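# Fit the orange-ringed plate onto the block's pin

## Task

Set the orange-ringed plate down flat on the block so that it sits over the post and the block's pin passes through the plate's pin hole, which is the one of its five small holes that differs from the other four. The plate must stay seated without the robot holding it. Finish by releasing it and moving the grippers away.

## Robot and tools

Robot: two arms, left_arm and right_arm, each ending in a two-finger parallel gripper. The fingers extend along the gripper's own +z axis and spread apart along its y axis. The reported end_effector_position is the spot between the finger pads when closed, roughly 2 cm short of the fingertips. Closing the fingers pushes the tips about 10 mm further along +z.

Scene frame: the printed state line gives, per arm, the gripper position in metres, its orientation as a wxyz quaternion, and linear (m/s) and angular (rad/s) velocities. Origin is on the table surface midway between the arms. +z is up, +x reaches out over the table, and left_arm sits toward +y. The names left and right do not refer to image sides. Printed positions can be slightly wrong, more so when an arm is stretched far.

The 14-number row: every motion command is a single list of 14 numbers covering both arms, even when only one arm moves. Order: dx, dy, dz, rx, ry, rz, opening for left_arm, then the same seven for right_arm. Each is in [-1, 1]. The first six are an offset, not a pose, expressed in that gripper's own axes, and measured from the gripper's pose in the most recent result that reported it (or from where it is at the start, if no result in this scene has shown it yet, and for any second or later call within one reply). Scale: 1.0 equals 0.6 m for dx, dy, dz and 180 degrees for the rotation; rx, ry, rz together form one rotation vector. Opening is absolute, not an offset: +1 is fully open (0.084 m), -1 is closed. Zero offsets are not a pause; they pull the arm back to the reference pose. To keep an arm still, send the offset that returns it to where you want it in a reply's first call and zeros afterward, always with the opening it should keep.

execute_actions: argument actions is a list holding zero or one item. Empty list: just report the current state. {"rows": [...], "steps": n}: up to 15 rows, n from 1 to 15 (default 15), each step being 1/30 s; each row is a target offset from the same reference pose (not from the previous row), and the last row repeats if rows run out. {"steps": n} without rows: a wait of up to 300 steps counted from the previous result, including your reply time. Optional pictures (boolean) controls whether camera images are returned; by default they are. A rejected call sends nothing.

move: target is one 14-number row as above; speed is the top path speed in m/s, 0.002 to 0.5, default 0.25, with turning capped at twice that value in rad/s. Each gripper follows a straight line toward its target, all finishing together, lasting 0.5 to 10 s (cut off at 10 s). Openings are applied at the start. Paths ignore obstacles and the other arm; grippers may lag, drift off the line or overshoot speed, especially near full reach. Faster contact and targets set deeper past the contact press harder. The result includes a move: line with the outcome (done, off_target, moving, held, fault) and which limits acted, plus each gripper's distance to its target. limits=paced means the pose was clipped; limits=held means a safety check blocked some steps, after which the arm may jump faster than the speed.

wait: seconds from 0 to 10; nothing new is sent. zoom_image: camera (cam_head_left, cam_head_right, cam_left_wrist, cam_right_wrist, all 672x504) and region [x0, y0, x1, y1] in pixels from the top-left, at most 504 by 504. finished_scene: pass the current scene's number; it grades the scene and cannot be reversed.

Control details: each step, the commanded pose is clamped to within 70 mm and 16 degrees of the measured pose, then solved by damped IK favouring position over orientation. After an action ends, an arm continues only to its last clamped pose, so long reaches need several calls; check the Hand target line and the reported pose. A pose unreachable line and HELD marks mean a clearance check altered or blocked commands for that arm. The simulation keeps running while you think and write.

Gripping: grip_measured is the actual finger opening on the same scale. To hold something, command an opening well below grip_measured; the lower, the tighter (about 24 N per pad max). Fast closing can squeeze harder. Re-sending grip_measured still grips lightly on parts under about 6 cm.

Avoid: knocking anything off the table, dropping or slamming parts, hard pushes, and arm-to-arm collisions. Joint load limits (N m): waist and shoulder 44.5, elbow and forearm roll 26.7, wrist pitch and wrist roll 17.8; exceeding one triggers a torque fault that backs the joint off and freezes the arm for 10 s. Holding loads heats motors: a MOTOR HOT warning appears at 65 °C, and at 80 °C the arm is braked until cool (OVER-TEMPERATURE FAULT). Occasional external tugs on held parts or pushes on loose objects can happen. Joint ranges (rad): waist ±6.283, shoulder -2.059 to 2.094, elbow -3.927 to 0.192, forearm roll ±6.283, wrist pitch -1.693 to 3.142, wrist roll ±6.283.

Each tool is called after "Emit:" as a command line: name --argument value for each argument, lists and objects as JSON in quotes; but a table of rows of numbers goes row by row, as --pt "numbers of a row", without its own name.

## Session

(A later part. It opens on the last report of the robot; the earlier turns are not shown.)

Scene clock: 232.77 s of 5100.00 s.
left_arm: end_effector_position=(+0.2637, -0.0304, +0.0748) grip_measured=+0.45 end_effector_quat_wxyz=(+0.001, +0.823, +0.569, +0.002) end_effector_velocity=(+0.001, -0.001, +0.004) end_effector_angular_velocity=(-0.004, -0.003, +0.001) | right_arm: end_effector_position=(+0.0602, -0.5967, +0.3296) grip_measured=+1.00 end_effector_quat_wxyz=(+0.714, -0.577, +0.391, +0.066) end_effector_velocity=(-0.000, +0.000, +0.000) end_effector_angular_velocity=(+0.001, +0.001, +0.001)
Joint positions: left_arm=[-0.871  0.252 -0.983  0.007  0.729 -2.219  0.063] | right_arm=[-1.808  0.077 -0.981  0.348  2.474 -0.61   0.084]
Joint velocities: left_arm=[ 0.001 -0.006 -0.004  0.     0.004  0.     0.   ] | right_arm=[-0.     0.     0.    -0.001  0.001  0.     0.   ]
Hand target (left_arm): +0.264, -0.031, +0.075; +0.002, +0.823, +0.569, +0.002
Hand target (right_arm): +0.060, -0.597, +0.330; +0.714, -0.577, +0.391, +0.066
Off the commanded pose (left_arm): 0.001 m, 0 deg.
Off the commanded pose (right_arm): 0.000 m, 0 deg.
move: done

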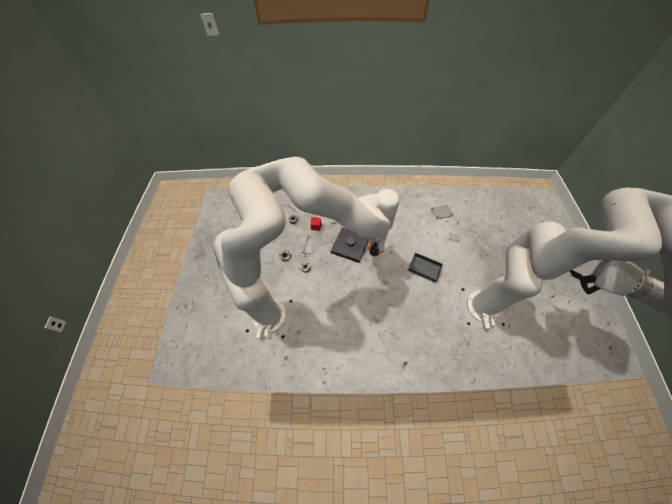

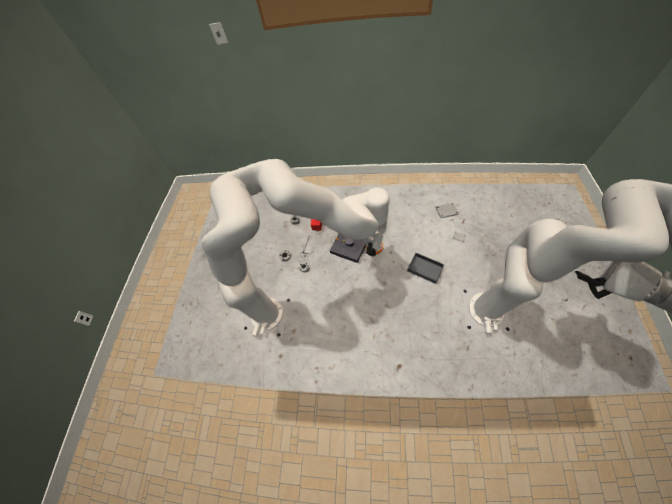

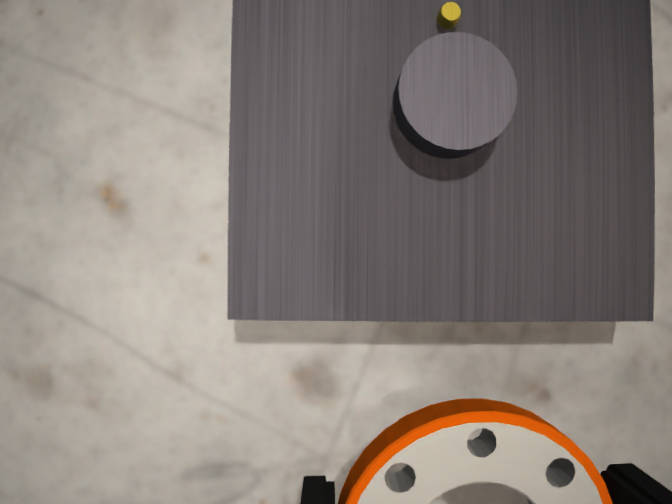

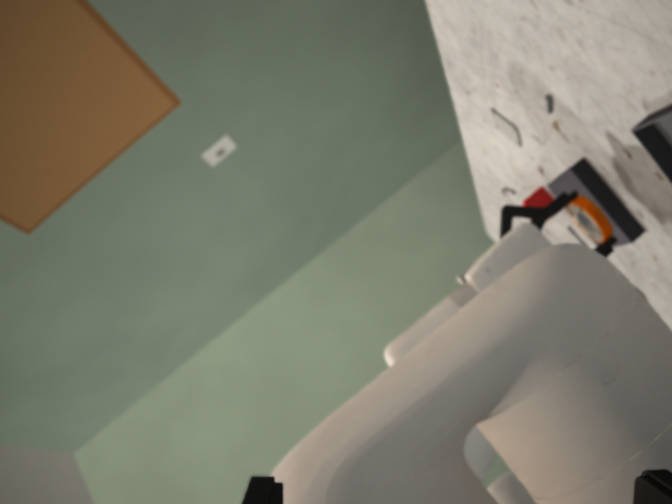

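Emit:
move --target '[0.095, -0.001, 0.0397, 0, 0, 0.002, 0.1, 0, 0, 0, 0, 0, 0, 1]' --speed 0.08

Emit:
wait --seconds 0.5

Emit:
zoom_image --camera "cam_left_wrist" --region '[330, 160, 630, 504]'

Scene clock: 259.53 s of 5100.00 s.
left_arm: end_effector_position=(+0.2832, +0.0228, +0.0514) grip_measured=+0.45 end_effector_quat_wxyz=(+0.001, +0.824, +0.566, +0.002) end_effector_velocity=(+0.001, +0.002, -0.001) end_effector_angular_velocity=(-0.001, +0.000, -0.001) | right_arm: end_effector_position=(+0.0602, -0.5967, +0.3296) grip_measured=+1.00 end_effector_quat_wxyz=(+0.714, -0.577, +0.391, +0.066) end_effector_velocity=(-0.000, -0.000, -0.000) end_effector_angular_velocity=(-0.000, +0.000, -0.000)
Joint positions: left_arm=[-0.771  0.213 -0.843  0.008  0.627 -2.114  0.063] | right_arm=[-1.808  0.077 -0.981  0.348  2.474 -0.61   0.084]
Joint velocities: left_arm=[ 0.004 -0.001  0.006 -0.001 -0.006  0.006 -0.   ] | right_arm=[-0.  0. -0. -0. -0.  0.  0.]
Hand target (left_arm): +0.283, +0.023, +0.051; +0.001, +0.824, +0.566, +0.002
Hand target (right_arm): +0.060, -0.597, +0.330; +0.714, -0.577, +0.391, +0.066
Off the commanded pose (left_arm): 0.000 m, 0 deg.
Off the commanded pose (right_arm): 0.000 m, 0 deg.
After step 90, 22.63 s passed at rest.
move: done

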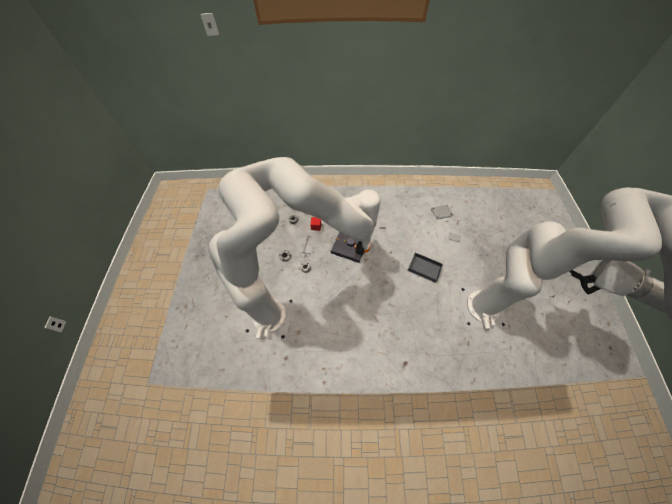

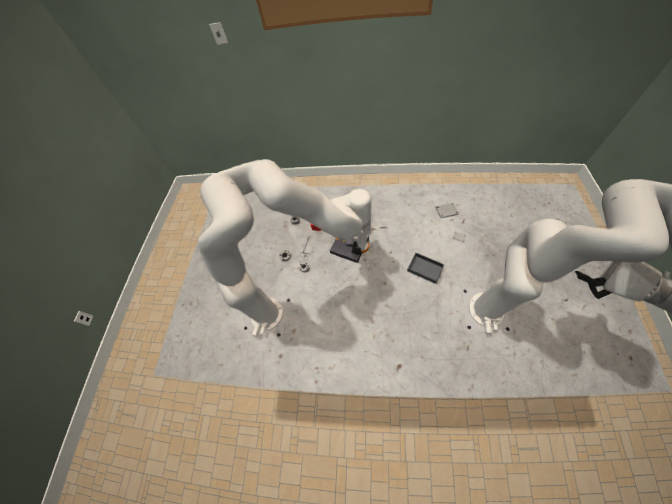

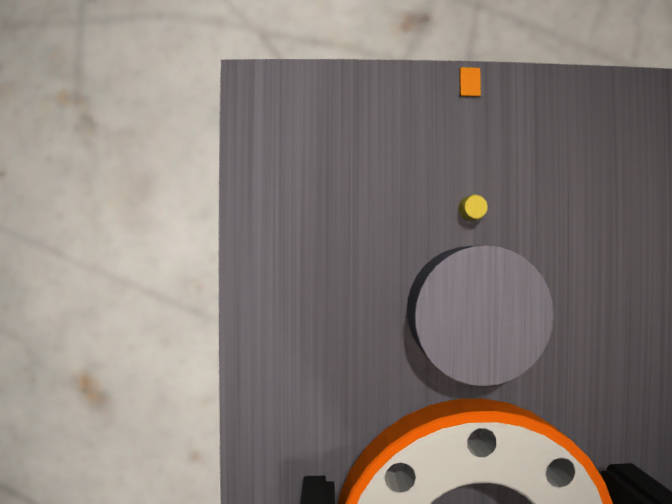

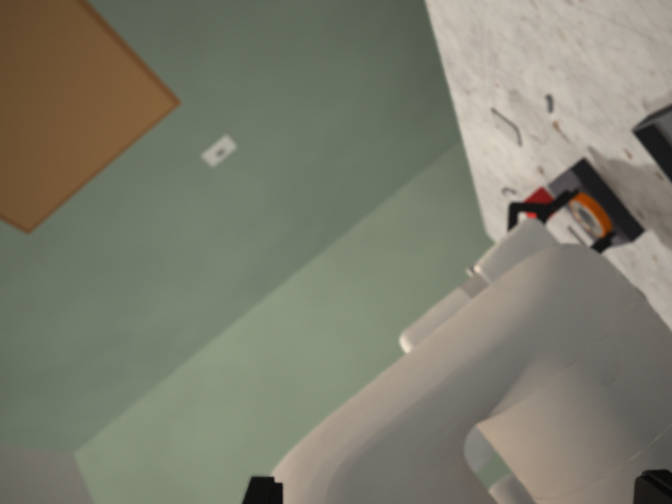

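Scene clock: 260.03 s of 5100.00 s.
left_arm: end_effector_position=(+0.2832, +0.0232, +0.0511) grip_measured=+0.45 end_effector_quat_wxyz=(+0.001, +0.824, +0.566, +0.002) end_effector_velocity=(+0.000, -0.000, +0.000) end_effector_angular_velocity=(-0.001, -0.001, +0.001) | right_arm: end_effector_position=(+0.0602, -0.5967, +0.3296) grip_measured=+1.00 end_effector_quat_wxyz=(+0.714, -0.577, +0.391, +0.066) end_effector_velocity=(+0.000, -0.000, +0.000) end_effector_angular_velocity=(-0.001, -0.000, +0.002)
Joint positions: left_arm=[-0.77   0.213 -0.842  0.008  0.626 -2.113  0.063] | right_arm=[-1.808  0.077 -0.981  0.348  2.474 -0.61   0.084]
Joint velocities: left_arm=[ 0.001 -0.001  0.    -0.001 -0.001 -0.     0.   ] | right_arm=[ 0.002 -0.    -0.001  0.    -0.    -0.    -0.   ]
Hand target (left_arm): +0.283, +0.023, +0.051; +0.001, +0.824, +0.566, +0.002
Hand target (right_arm): +0.060, -0.597, +0.330; +0.714, -0.577, +0.391, +0.066
Off the commanded pose (left_arm): 0.000 m, 0 deg.
Off the commanded pose (right_arm): 0.000 m, 0 deg.
Steps of this call (steps 1 to 15: nothing new was sent). Readings (end_effector_position):
1: left_arm (+0.2832, +0.0229, +0.0513) | right_arm (+0.0602, -0.5967, +0.3296)
2: left_arm (+0.2832, +0.0229, +0.0513) | right_arm (+0.0602, -0.5967, +0.3296)
4: left_arm (+0.2832, +0.0231, +0.0512) | right_arm (+0.0602, -0.5967, +0.3296)
8: left_arm (+0.2832, +0.0232, +0.0512) | right_arm (+0.0602, -0.5967, +0.3296)
15: the state above

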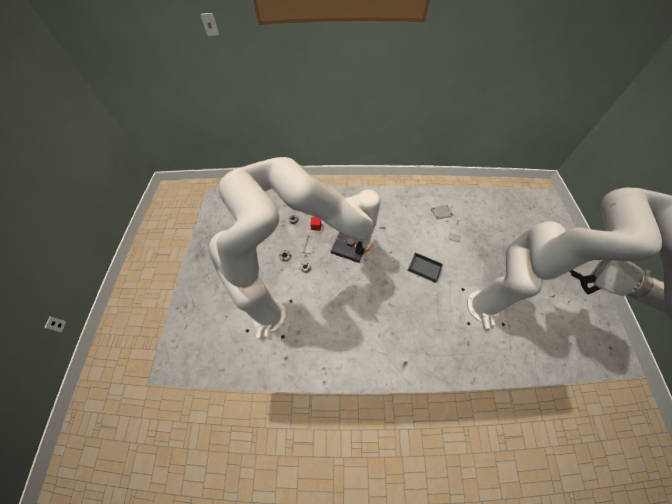

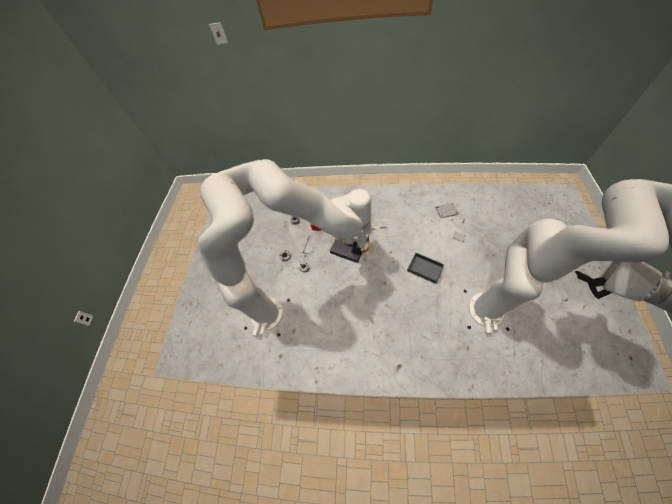

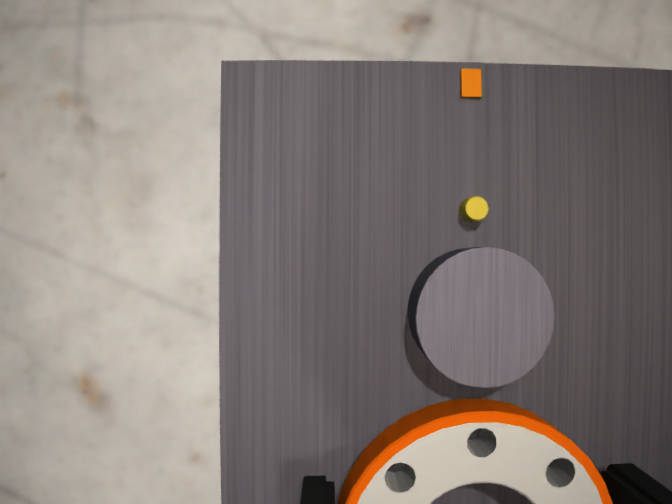

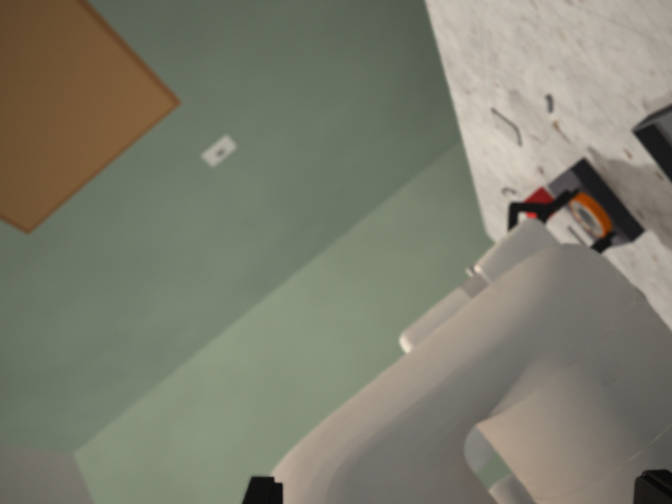

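Region (330, 160, 630, 504) of cam_left_wrist's 672x504 image, scaled by 1.465, with more detail than that image has; it fills the left 440 columns of this view, and the rest is white.

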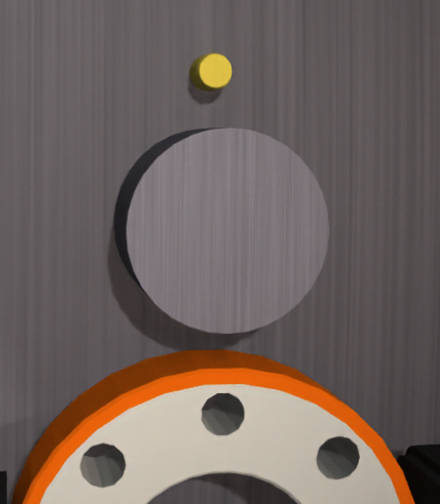

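Emit:
move --target '[0, 0.0016, -0.028, 0, 0, 0.0039, 0.1, 0, 0, 0, 0, 0, 0, 1]' --speed 0.08

Emit:
wait --seconds 0.4

Scene clock: 270.93 s of 5100.00 s.
left_arm: end_effector_position=(+0.2839, +0.0229, +0.0676) grip_measured=+0.45 end_effector_quat_wxyz=(+0.001, +0.828, +0.561, +0.002) end_effector_velocity=(-0.002, +0.002, -0.000) end_effector_angular_velocity=(+0.006, +0.004, -0.002) | right_arm: end_effector_position=(+0.0602, -0.5967, +0.3296) grip_measured=+1.00 end_effector_quat_wxyz=(+0.714, -0.577, +0.391, +0.066) end_effector_velocity=(-0.001, +0.000, +0.000) end_effector_angular_velocity=(+0.002, +0.000, -0.000)
Joint positions: left_arm=[-0.77   0.177 -0.853  0.007  0.673 -2.1    0.063] | right_arm=[-1.808  0.077 -0.981  0.348  2.474 -0.61   0.084]
Joint velocities: left_arm=[-0.    -0.002  0.002  0.001  0.008  0.002  0.   ] | right_arm=[-0.002  0.     0.    -0.002  0.001 -0.001 -0.   ]
Hand target (left_arm): +0.284, +0.023, +0.068; +0.001, +0.828, +0.561, +0.002
Hand target (right_arm): +0.060, -0.597, +0.330; +0.714, -0.577, +0.391, +0.066
Off the commanded pose (left_arm): 0.000 m, 0 deg.
Off the commanded pose (right_arm): 0.000 m, 0 deg.
After step 90, 7.17 s passed at rest.
move: done

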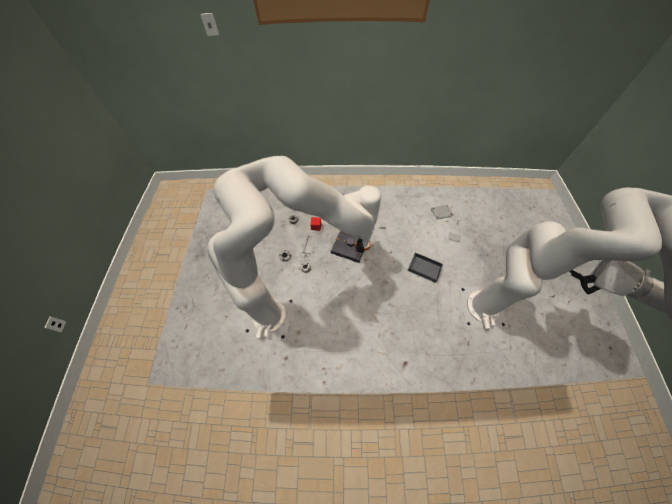

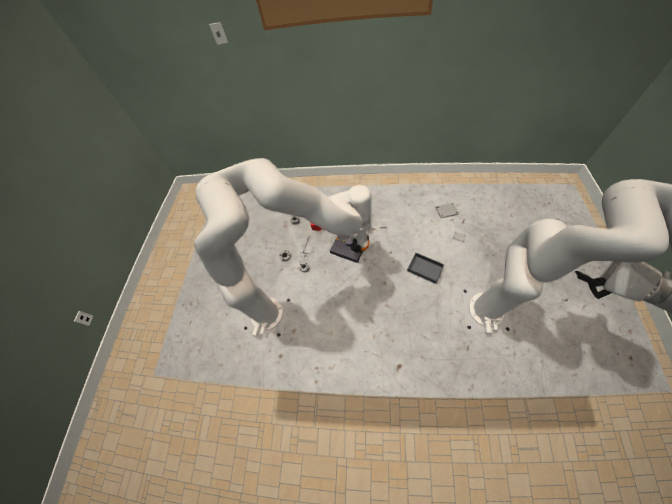

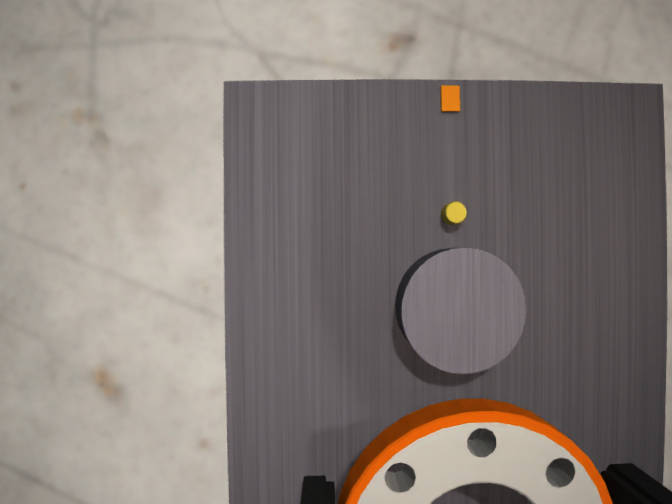

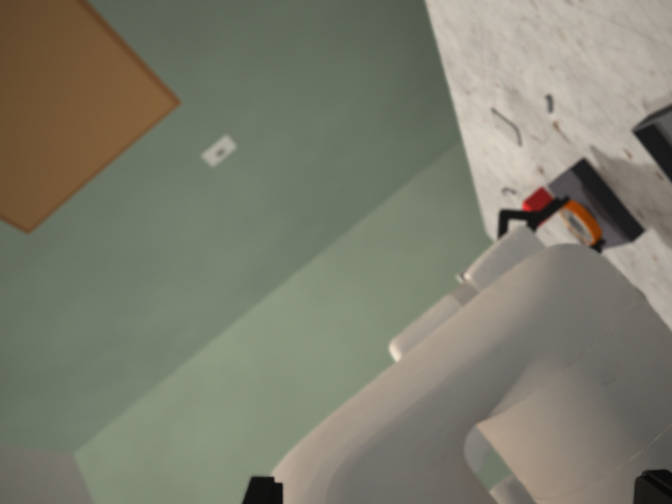

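Scene clock: 271.33 s of 5100.00 s.
left_arm: end_effector_position=(+0.2840, +0.0229, +0.0679) grip_measured=+0.45 end_effector_quat_wxyz=(+0.001, +0.828, +0.561, +0.002) end_effector_velocity=(+0.000, -0.000, +0.001) end_effector_angular_velocity=(-0.001, -0.000, +0.000) | right_arm: end_effector_position=(+0.0602, -0.5967, +0.3296) grip_measured=+1.00 end_effector_quat_wxyz=(+0.714, -0.577, +0.391, +0.066) end_effector_velocity=(+0.000, -0.000, -0.000) end_effector_angular_velocity=(-0.000, -0.000, +0.001)
Joint positions: left_arm=[-0.77   0.176 -0.853  0.007  0.674 -2.1    0.063] | right_arm=[-1.808  0.077 -0.981  0.348  2.474 -0.61   0.084]
Joint velocities: left_arm=[ 0.    -0.001 -0.001 -0.     0.001  0.    -0.   ] | right_arm=[ 0.001 -0.     0.     0.001 -0.    -0.     0.   ]
Hand target (left_arm): +0.284, +0.023, +0.068; +0.001, +0.828, +0.561, +0.002
Hand target (right_arm): +0.060, -0.597, +0.330; +0.714, -0.577, +0.391, +0.066
Off the commanded pose (left_arm): 0.000 m, 0 deg.
Off the commanded pose (right_arm): 0.000 m, 0 deg.
Steps of this call (steps 1 to 12: nothing new was sent). Readings (end_effector_position):
1: left_arm (+0.2839, +0.0230, +0.0676) | right_arm (+0.0602, -0.5967, +0.3296)
2: left_arm (+0.2839, +0.0230, +0.0677) | right_arm (+0.0602, -0.5967, +0.3296)
4: left_arm (+0.2840, +0.0229, +0.0678) | right_arm (+0.0602, -0.5967, +0.3296)
8: left_arm (+0.2840, +0.0229, +0.0679) | right_arm (+0.0602, -0.5967, +0.3296)
12: the state above

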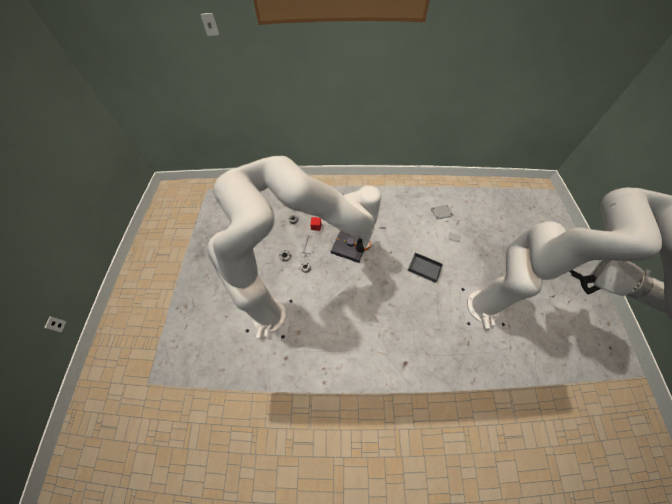

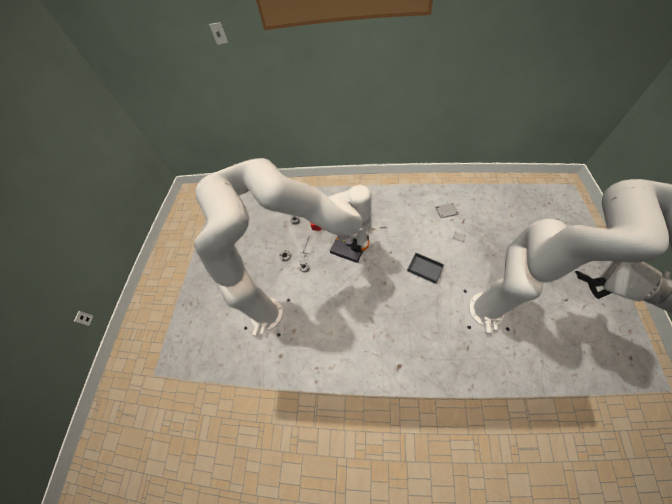

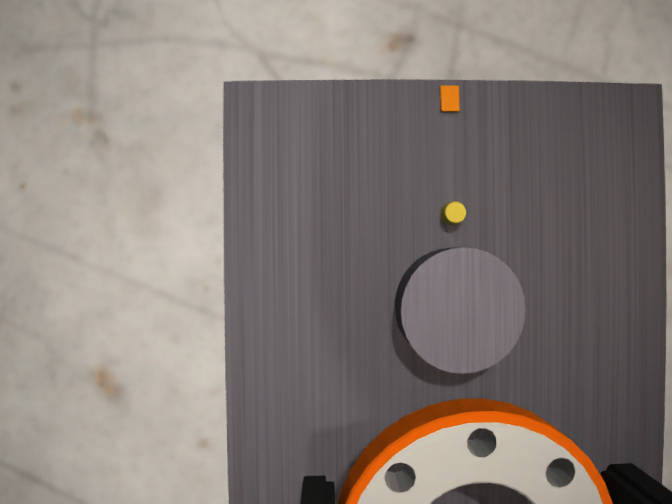

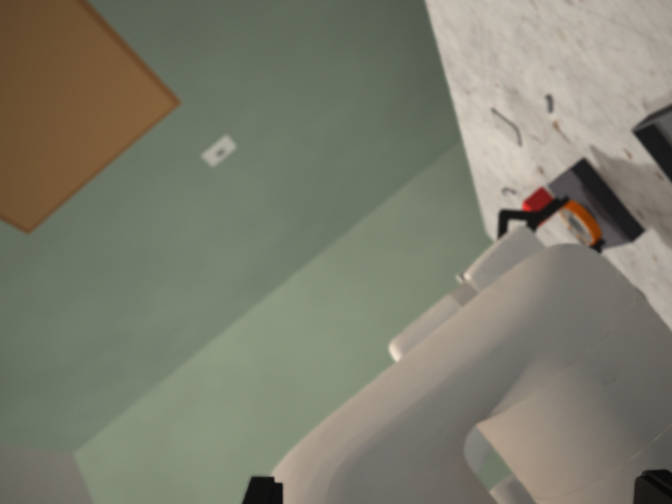

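Emit:
move --target '[0.08717, -0.00107, 0.003, 0, 0, 0, 0.1, 0, 0, 0, 0, 0, 0, 1]' --speed 0.06

Emit:
wait --seconds 0.5

Emit:
move --target '[0, 0, 0.0135, 0, 0, 0, 0.1, 0, 0, 0, 0, 0, 0, 1]' --speed 0.008

Scene clock: 276.47 s of 5100.00 s.
left_arm: end_effector_position=(+0.3026, +0.0714, +0.0662) grip_measured=+0.45 end_effector_quat_wxyz=(+0.001, +0.828, +0.561, +0.002) end_effector_velocity=(+0.001, +0.002, +0.000) end_effector_angular_velocity=(-0.000, +0.000, +0.000) | right_arm: end_effector_position=(+0.0602, -0.5967, +0.3296) grip_measured=+1.00 end_effector_quat_wxyz=(+0.714, -0.577, +0.391, +0.066) end_effector_velocity=(-0.000, -0.000, -0.000) end_effector_angular_velocity=(-0.001, +0.002, -0.000)
Joint positions: left_arm=[-0.665  0.111 -0.758  0.007  0.644 -1.995  0.063] | right_arm=[-1.808  0.077 -0.981  0.348  2.474 -0.61   0.084]
Joint velocities: left_arm=[ 0.005 -0.003  0.003 -0.001 -0.001  0.005  0.   ] | right_arm=[-0.001  0.    -0.    -0.001 -0.001  0.    -0.   ]
Hand target (left_arm): +0.303, +0.072, +0.066; +0.001, +0.828, +0.561, +0.002
Hand target (right_arm): +0.060, -0.597, +0.330; +0.714, -0.577, +0.391, +0.066
Off the commanded pose (left_arm): 0.000 m, 0 deg.
Off the commanded pose (right_arm): 0.000 m, 0 deg.
After step 90, 0.93 s passed at rest.
move: done

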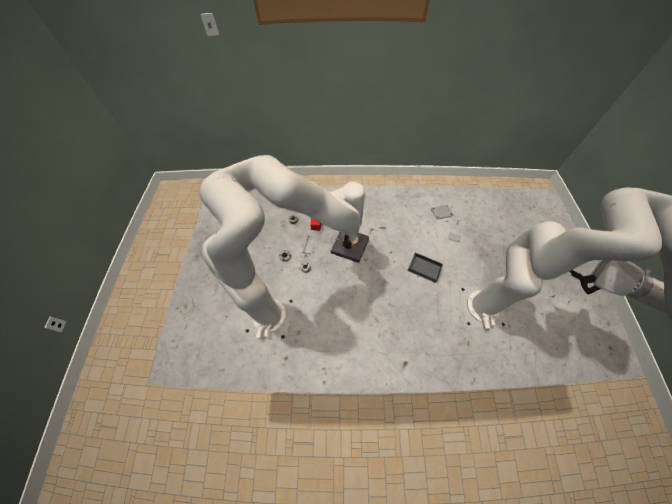

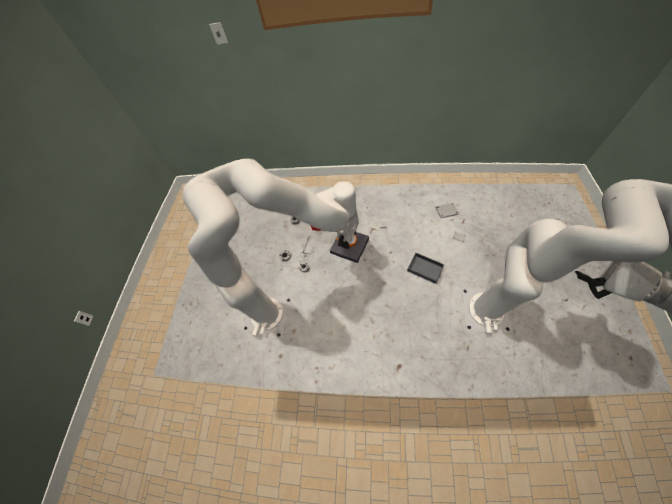

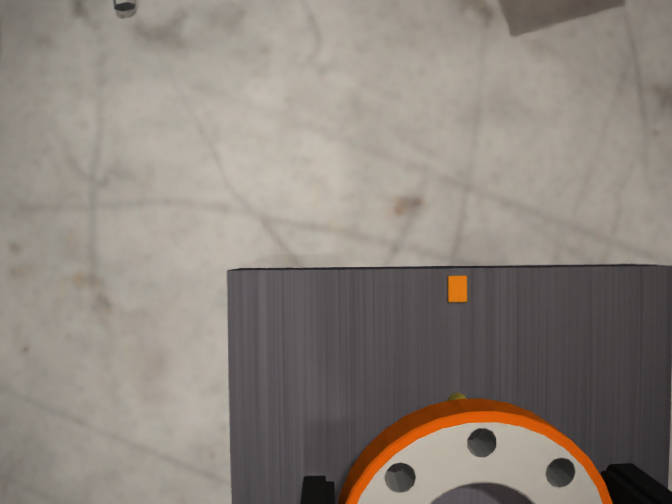

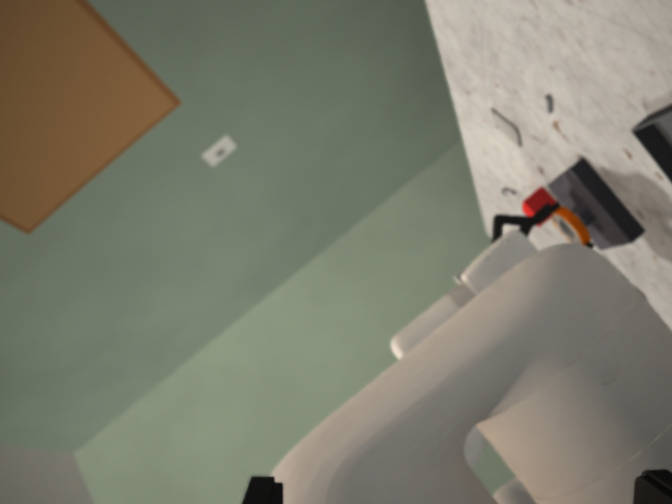

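Scene clock: 276.97 s of 5100.00 s.
left_arm: end_effector_position=(+0.3026, +0.0717, +0.0662) grip_measured=+0.45 end_effector_quat_wxyz=(+0.001, +0.828, +0.561, +0.002) end_effector_velocity=(+0.000, +0.000, +0.000) end_effector_angular_velocity=(+0.000, -0.001, -0.001) | right_arm: end_effector_position=(+0.0602, -0.5967, +0.3296) grip_measured=+1.00 end_effector_quat_wxyz=(+0.714, -0.577, +0.391, +0.066) end_effector_velocity=(+0.000, +0.000, +0.000) end_effector_angular_velocity=(+0.001, -0.001, +0.001)
Joint positions: left_arm=[-0.665  0.11  -0.758  0.007  0.644 -1.995  0.063] | right_arm=[-1.808  0.077 -0.981  0.348  2.474 -0.61   0.084]
Joint velocities: left_arm=[ 0.001 -0.001 -0.     0.002 -0.    -0.     0.   ] | right_arm=[ 0.001  0.    -0.     0.     0.001  0.    -0.   ]
Hand target (left_arm): +0.303, +0.072, +0.066; +0.001, +0.828, +0.561, +0.002
Hand target (right_arm): +0.060, -0.597, +0.330; +0.714, -0.577, +0.391, +0.066
Off the commanded pose (left_arm): 0.000 m, 0 deg.
Off the commanded pose (right_arm): 0.000 m, 0 deg.
Steps of this call (steps 1 to 15: nothing new was sent). Readings (end_effector_position):
1: left_arm (+0.3026, +0.0715, +0.0662) | right_arm (+0.0602, -0.5967, +0.3296)
2: left_arm (+0.3026, +0.0715, +0.0662) | right_arm (+0.0602, -0.5967, +0.3296)
4: left_arm (+0.3026, +0.0716, +0.0662) | right_arm (+0.0602, -0.5967, +0.3296)
8: left_arm (+0.3026, +0.0717, +0.0662) | right_arm (+0.0602, -0.5967, +0.3296)
15: the state above

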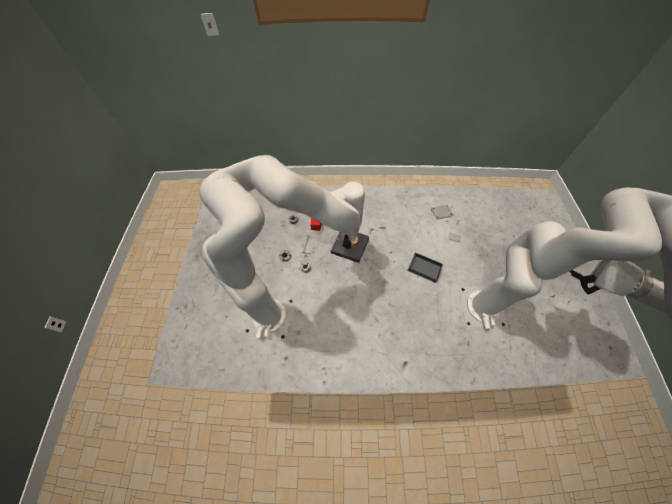

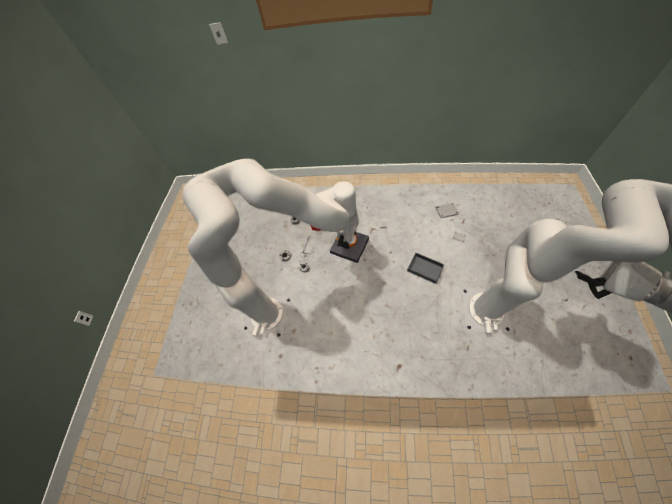

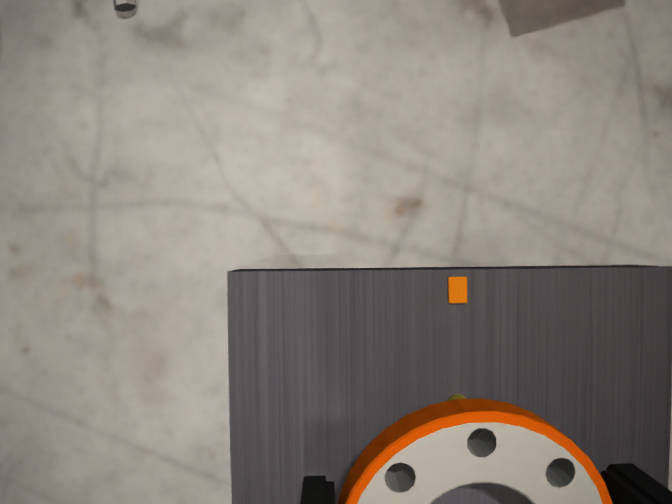

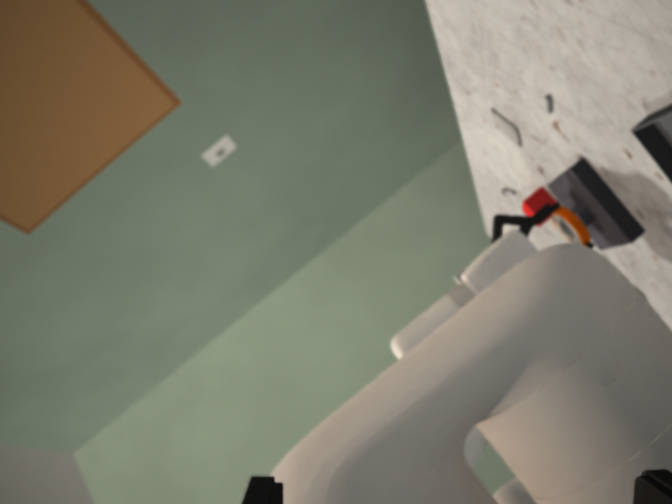

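Scene clock: 278.20 s of 5100.00 s.
left_arm: end_effector_position=(+0.3027, +0.0717, +0.0582) grip_measured=+0.45 end_effector_quat_wxyz=(+0.001, +0.828, +0.561, +0.002) end_effector_velocity=(+0.001, -0.001, +0.000) end_effector_angular_velocity=(-0.003, -0.003, +0.001) | right_arm: end_effector_position=(+0.0602, -0.5967, +0.3296) grip_measured=+1.00 end_effector_quat_wxyz=(+0.714, -0.577, +0.391, +0.066) end_effector_velocity=(-0.000, +0.000, +0.000) end_effector_angular_velocity=(+0.001, +0.001, -0.000)
Joint positions: left_arm=[-0.665  0.13  -0.754  0.007  0.621 -1.995  0.063] | right_arm=[-1.808  0.077 -0.981  0.348  2.474 -0.61   0.084]
Joint velocities: left_arm=[ 0.001  0.001 -0.001 -0.    -0.004 -0.    -0.   ] | right_arm=[-0.001  0.    -0.    -0.001  0.001  0.     0.   ]
Hand target (left_arm): +0.303, +0.072, +0.058; +0.001, +0.828, +0.561, +0.002
Hand target (right_arm): +0.060, -0.597, +0.330; +0.714, -0.577, +0.391, +0.066
Off the commanded pose (left_arm): 0.000 m, 0 deg.
Off the commanded pose (right_arm): 0.000 m, 0 deg.
move: done

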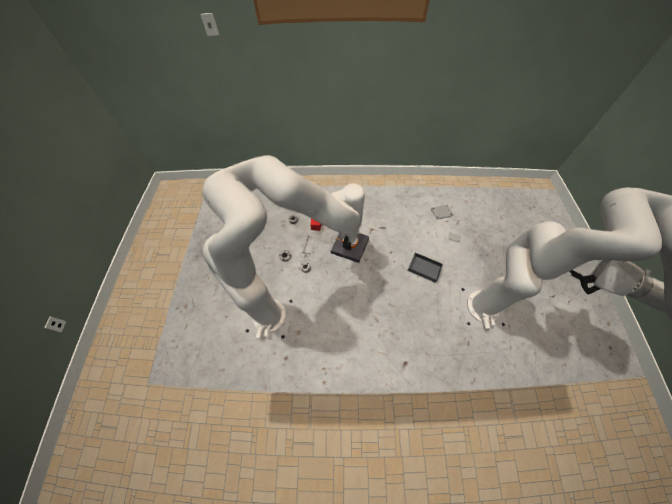

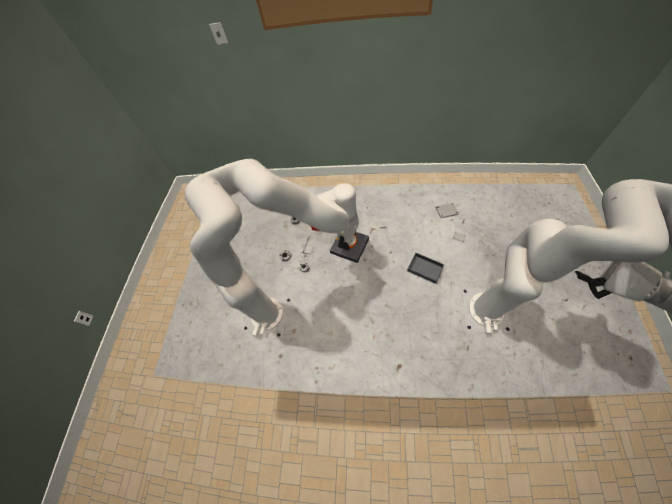

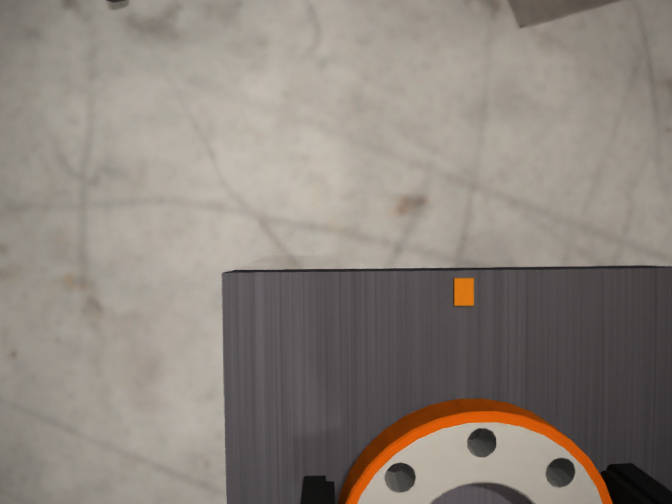

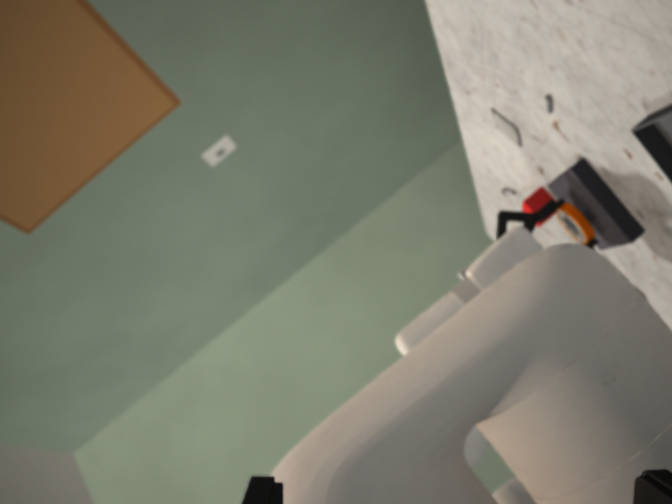

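No contact yet. Continue in small steps.

Emit:
move --target '[0, 0, 0.005, 0, 0, 0, 0.1, 0, 0, 0, 0, 0, 0, 1]' --speed 0.005

Scene clock: 280.77 s of 5100.00 s.
left_arm: end_effector_position=(+0.3036, +0.0708, +0.0554) grip_measured=+0.45 end_effector_quat_wxyz=(+0.003, +0.828, +0.561, +0.003) end_effector_velocity=(-0.001, +0.000, -0.000) end_effector_angular_velocity=(+0.002, +0.003, -0.002) | right_arm: end_effector_position=(+0.0602, -0.5967, +0.3296) grip_measured=+1.00 end_effector_quat_wxyz=(+0.714, -0.577, +0.391, +0.066) end_effector_velocity=(+0.000, -0.000, +0.000) end_effector_angular_velocity=(-0.000, -0.001, -0.001)
Joint positions: left_arm=[-0.665  0.139 -0.754  0.007  0.609 -1.995  0.063] | right_arm=[-1.808  0.077 -0.981  0.348  2.474 -0.61   0.084]
Joint velocities: left_arm=[-0.001 -0.001 -0.    -0.001  0.004  0.001 -0.   ] | right_arm=[-0.     0.     0.     0.001 -0.    -0.     0.   ]
Hand target (left_arm): +0.303, +0.072, +0.055; +0.001, +0.828, +0.561, +0.002
Hand target (right_arm): +0.060, -0.597, +0.330; +0.714, -0.577, +0.391, +0.066
Off the commanded pose (left_arm): 0.001 m, 0 deg.
Off the commanded pose (right_arm): 0.000 m, 0 deg.
move: done

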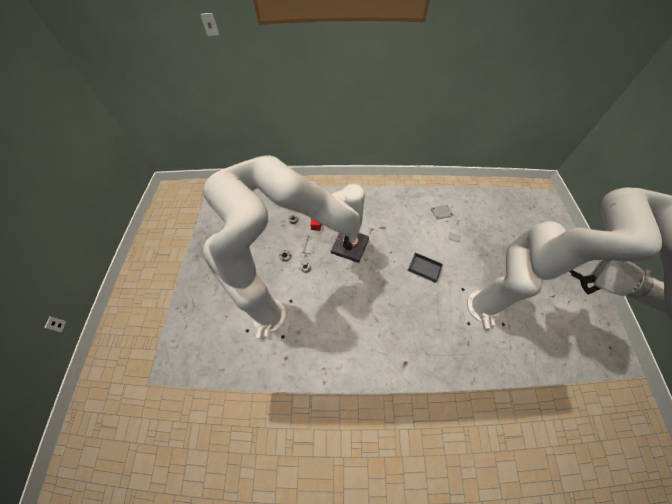

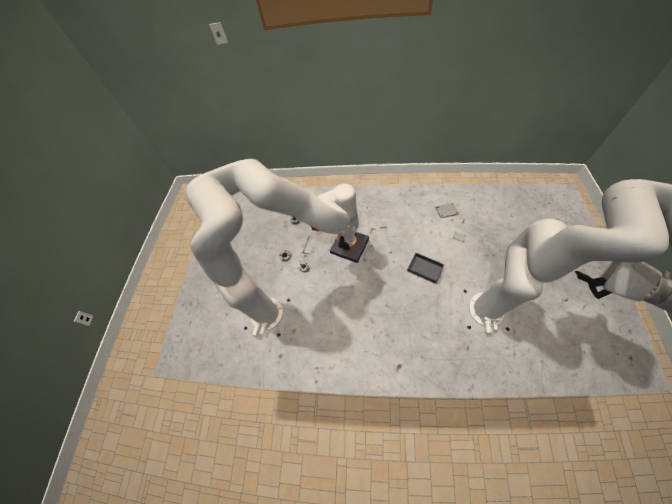

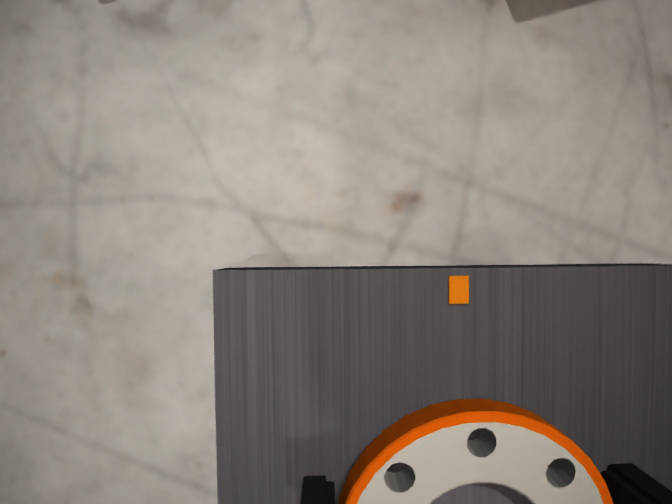

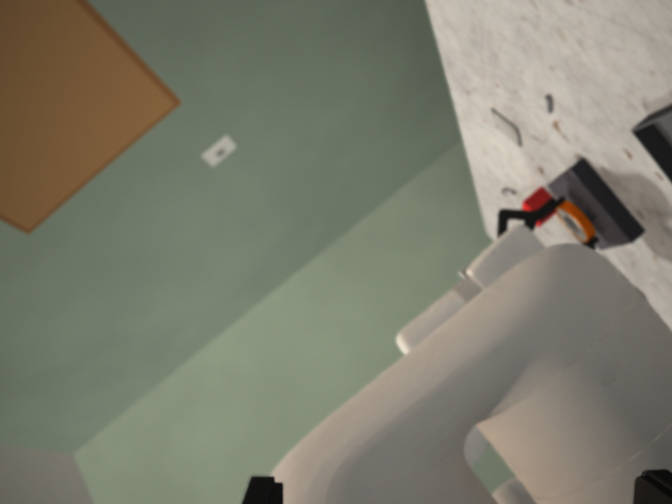

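Emit:
move --target '[0, 0, 0.004, 0, 0, 0, 0.1, 0, 0, 0, 0, 0, 0, 1]' --speed 0.005

Scene clock: 283.87 s of 5100.00 s.
left_arm: end_effector_position=(+0.3030, +0.0714, +0.0525) grip_measured=+0.45 end_effector_quat_wxyz=(+0.002, +0.828, +0.561, +0.002) end_effector_velocity=(-0.000, -0.000, -0.001) end_effector_angular_velocity=(-0.001, +0.000, +0.002) | right_arm: end_effector_position=(+0.0602, -0.5967, +0.3296) grip_measured=+1.00 end_effector_quat_wxyz=(+0.714, -0.577, +0.391, +0.066) end_effector_velocity=(+0.000, +0.000, -0.000) end_effector_angular_velocity=(-0.000, +0.001, +0.001)
Joint positions: left_arm=[-0.665  0.145 -0.752  0.007  0.603 -1.995  0.063] | right_arm=[-1.808  0.077 -0.981  0.348  2.474 -0.61   0.084]
Joint velocities: left_arm=[-0.     0.002 -0.    -0.001 -0.002 -0.001 -0.   ] | right_arm=[ 0.001  0.     0.    -0.    -0.001  0.     0.   ]
Hand target (left_arm): +0.304, +0.071, +0.053; +0.003, +0.828, +0.561, +0.003
Hand target (right_arm): +0.060, -0.597, +0.330; +0.714, -0.577, +0.391, +0.066
Off the commanded pose (left_arm): 0.001 m, 0 deg.
Off the commanded pose (right_arm): 0.000 m, 0 deg.
move: done

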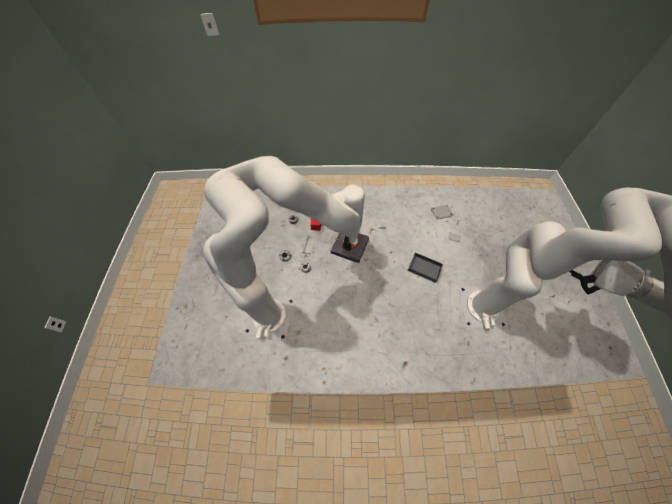

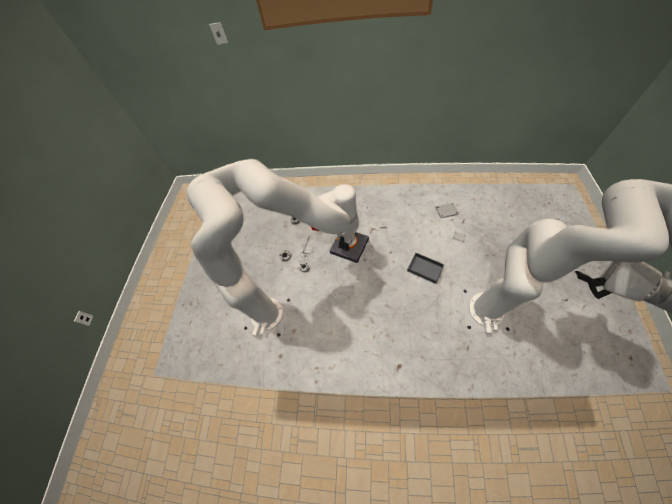

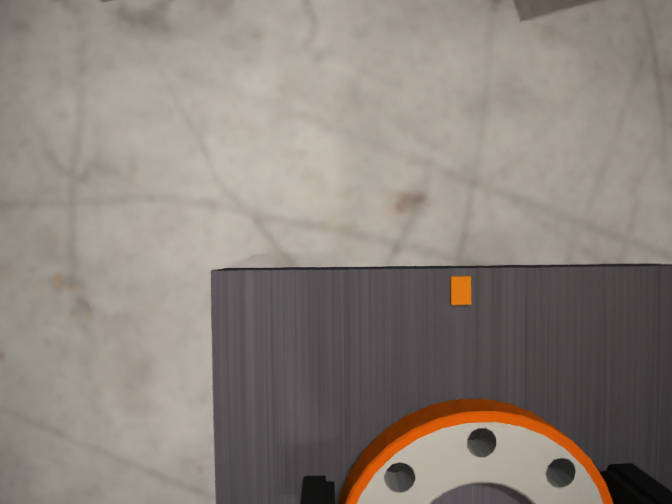

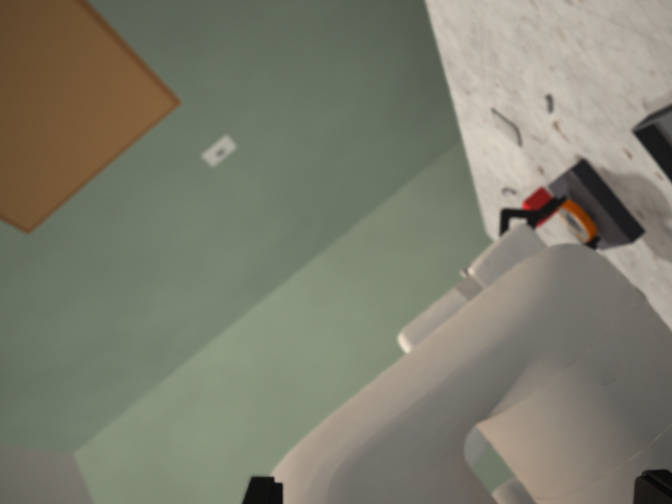

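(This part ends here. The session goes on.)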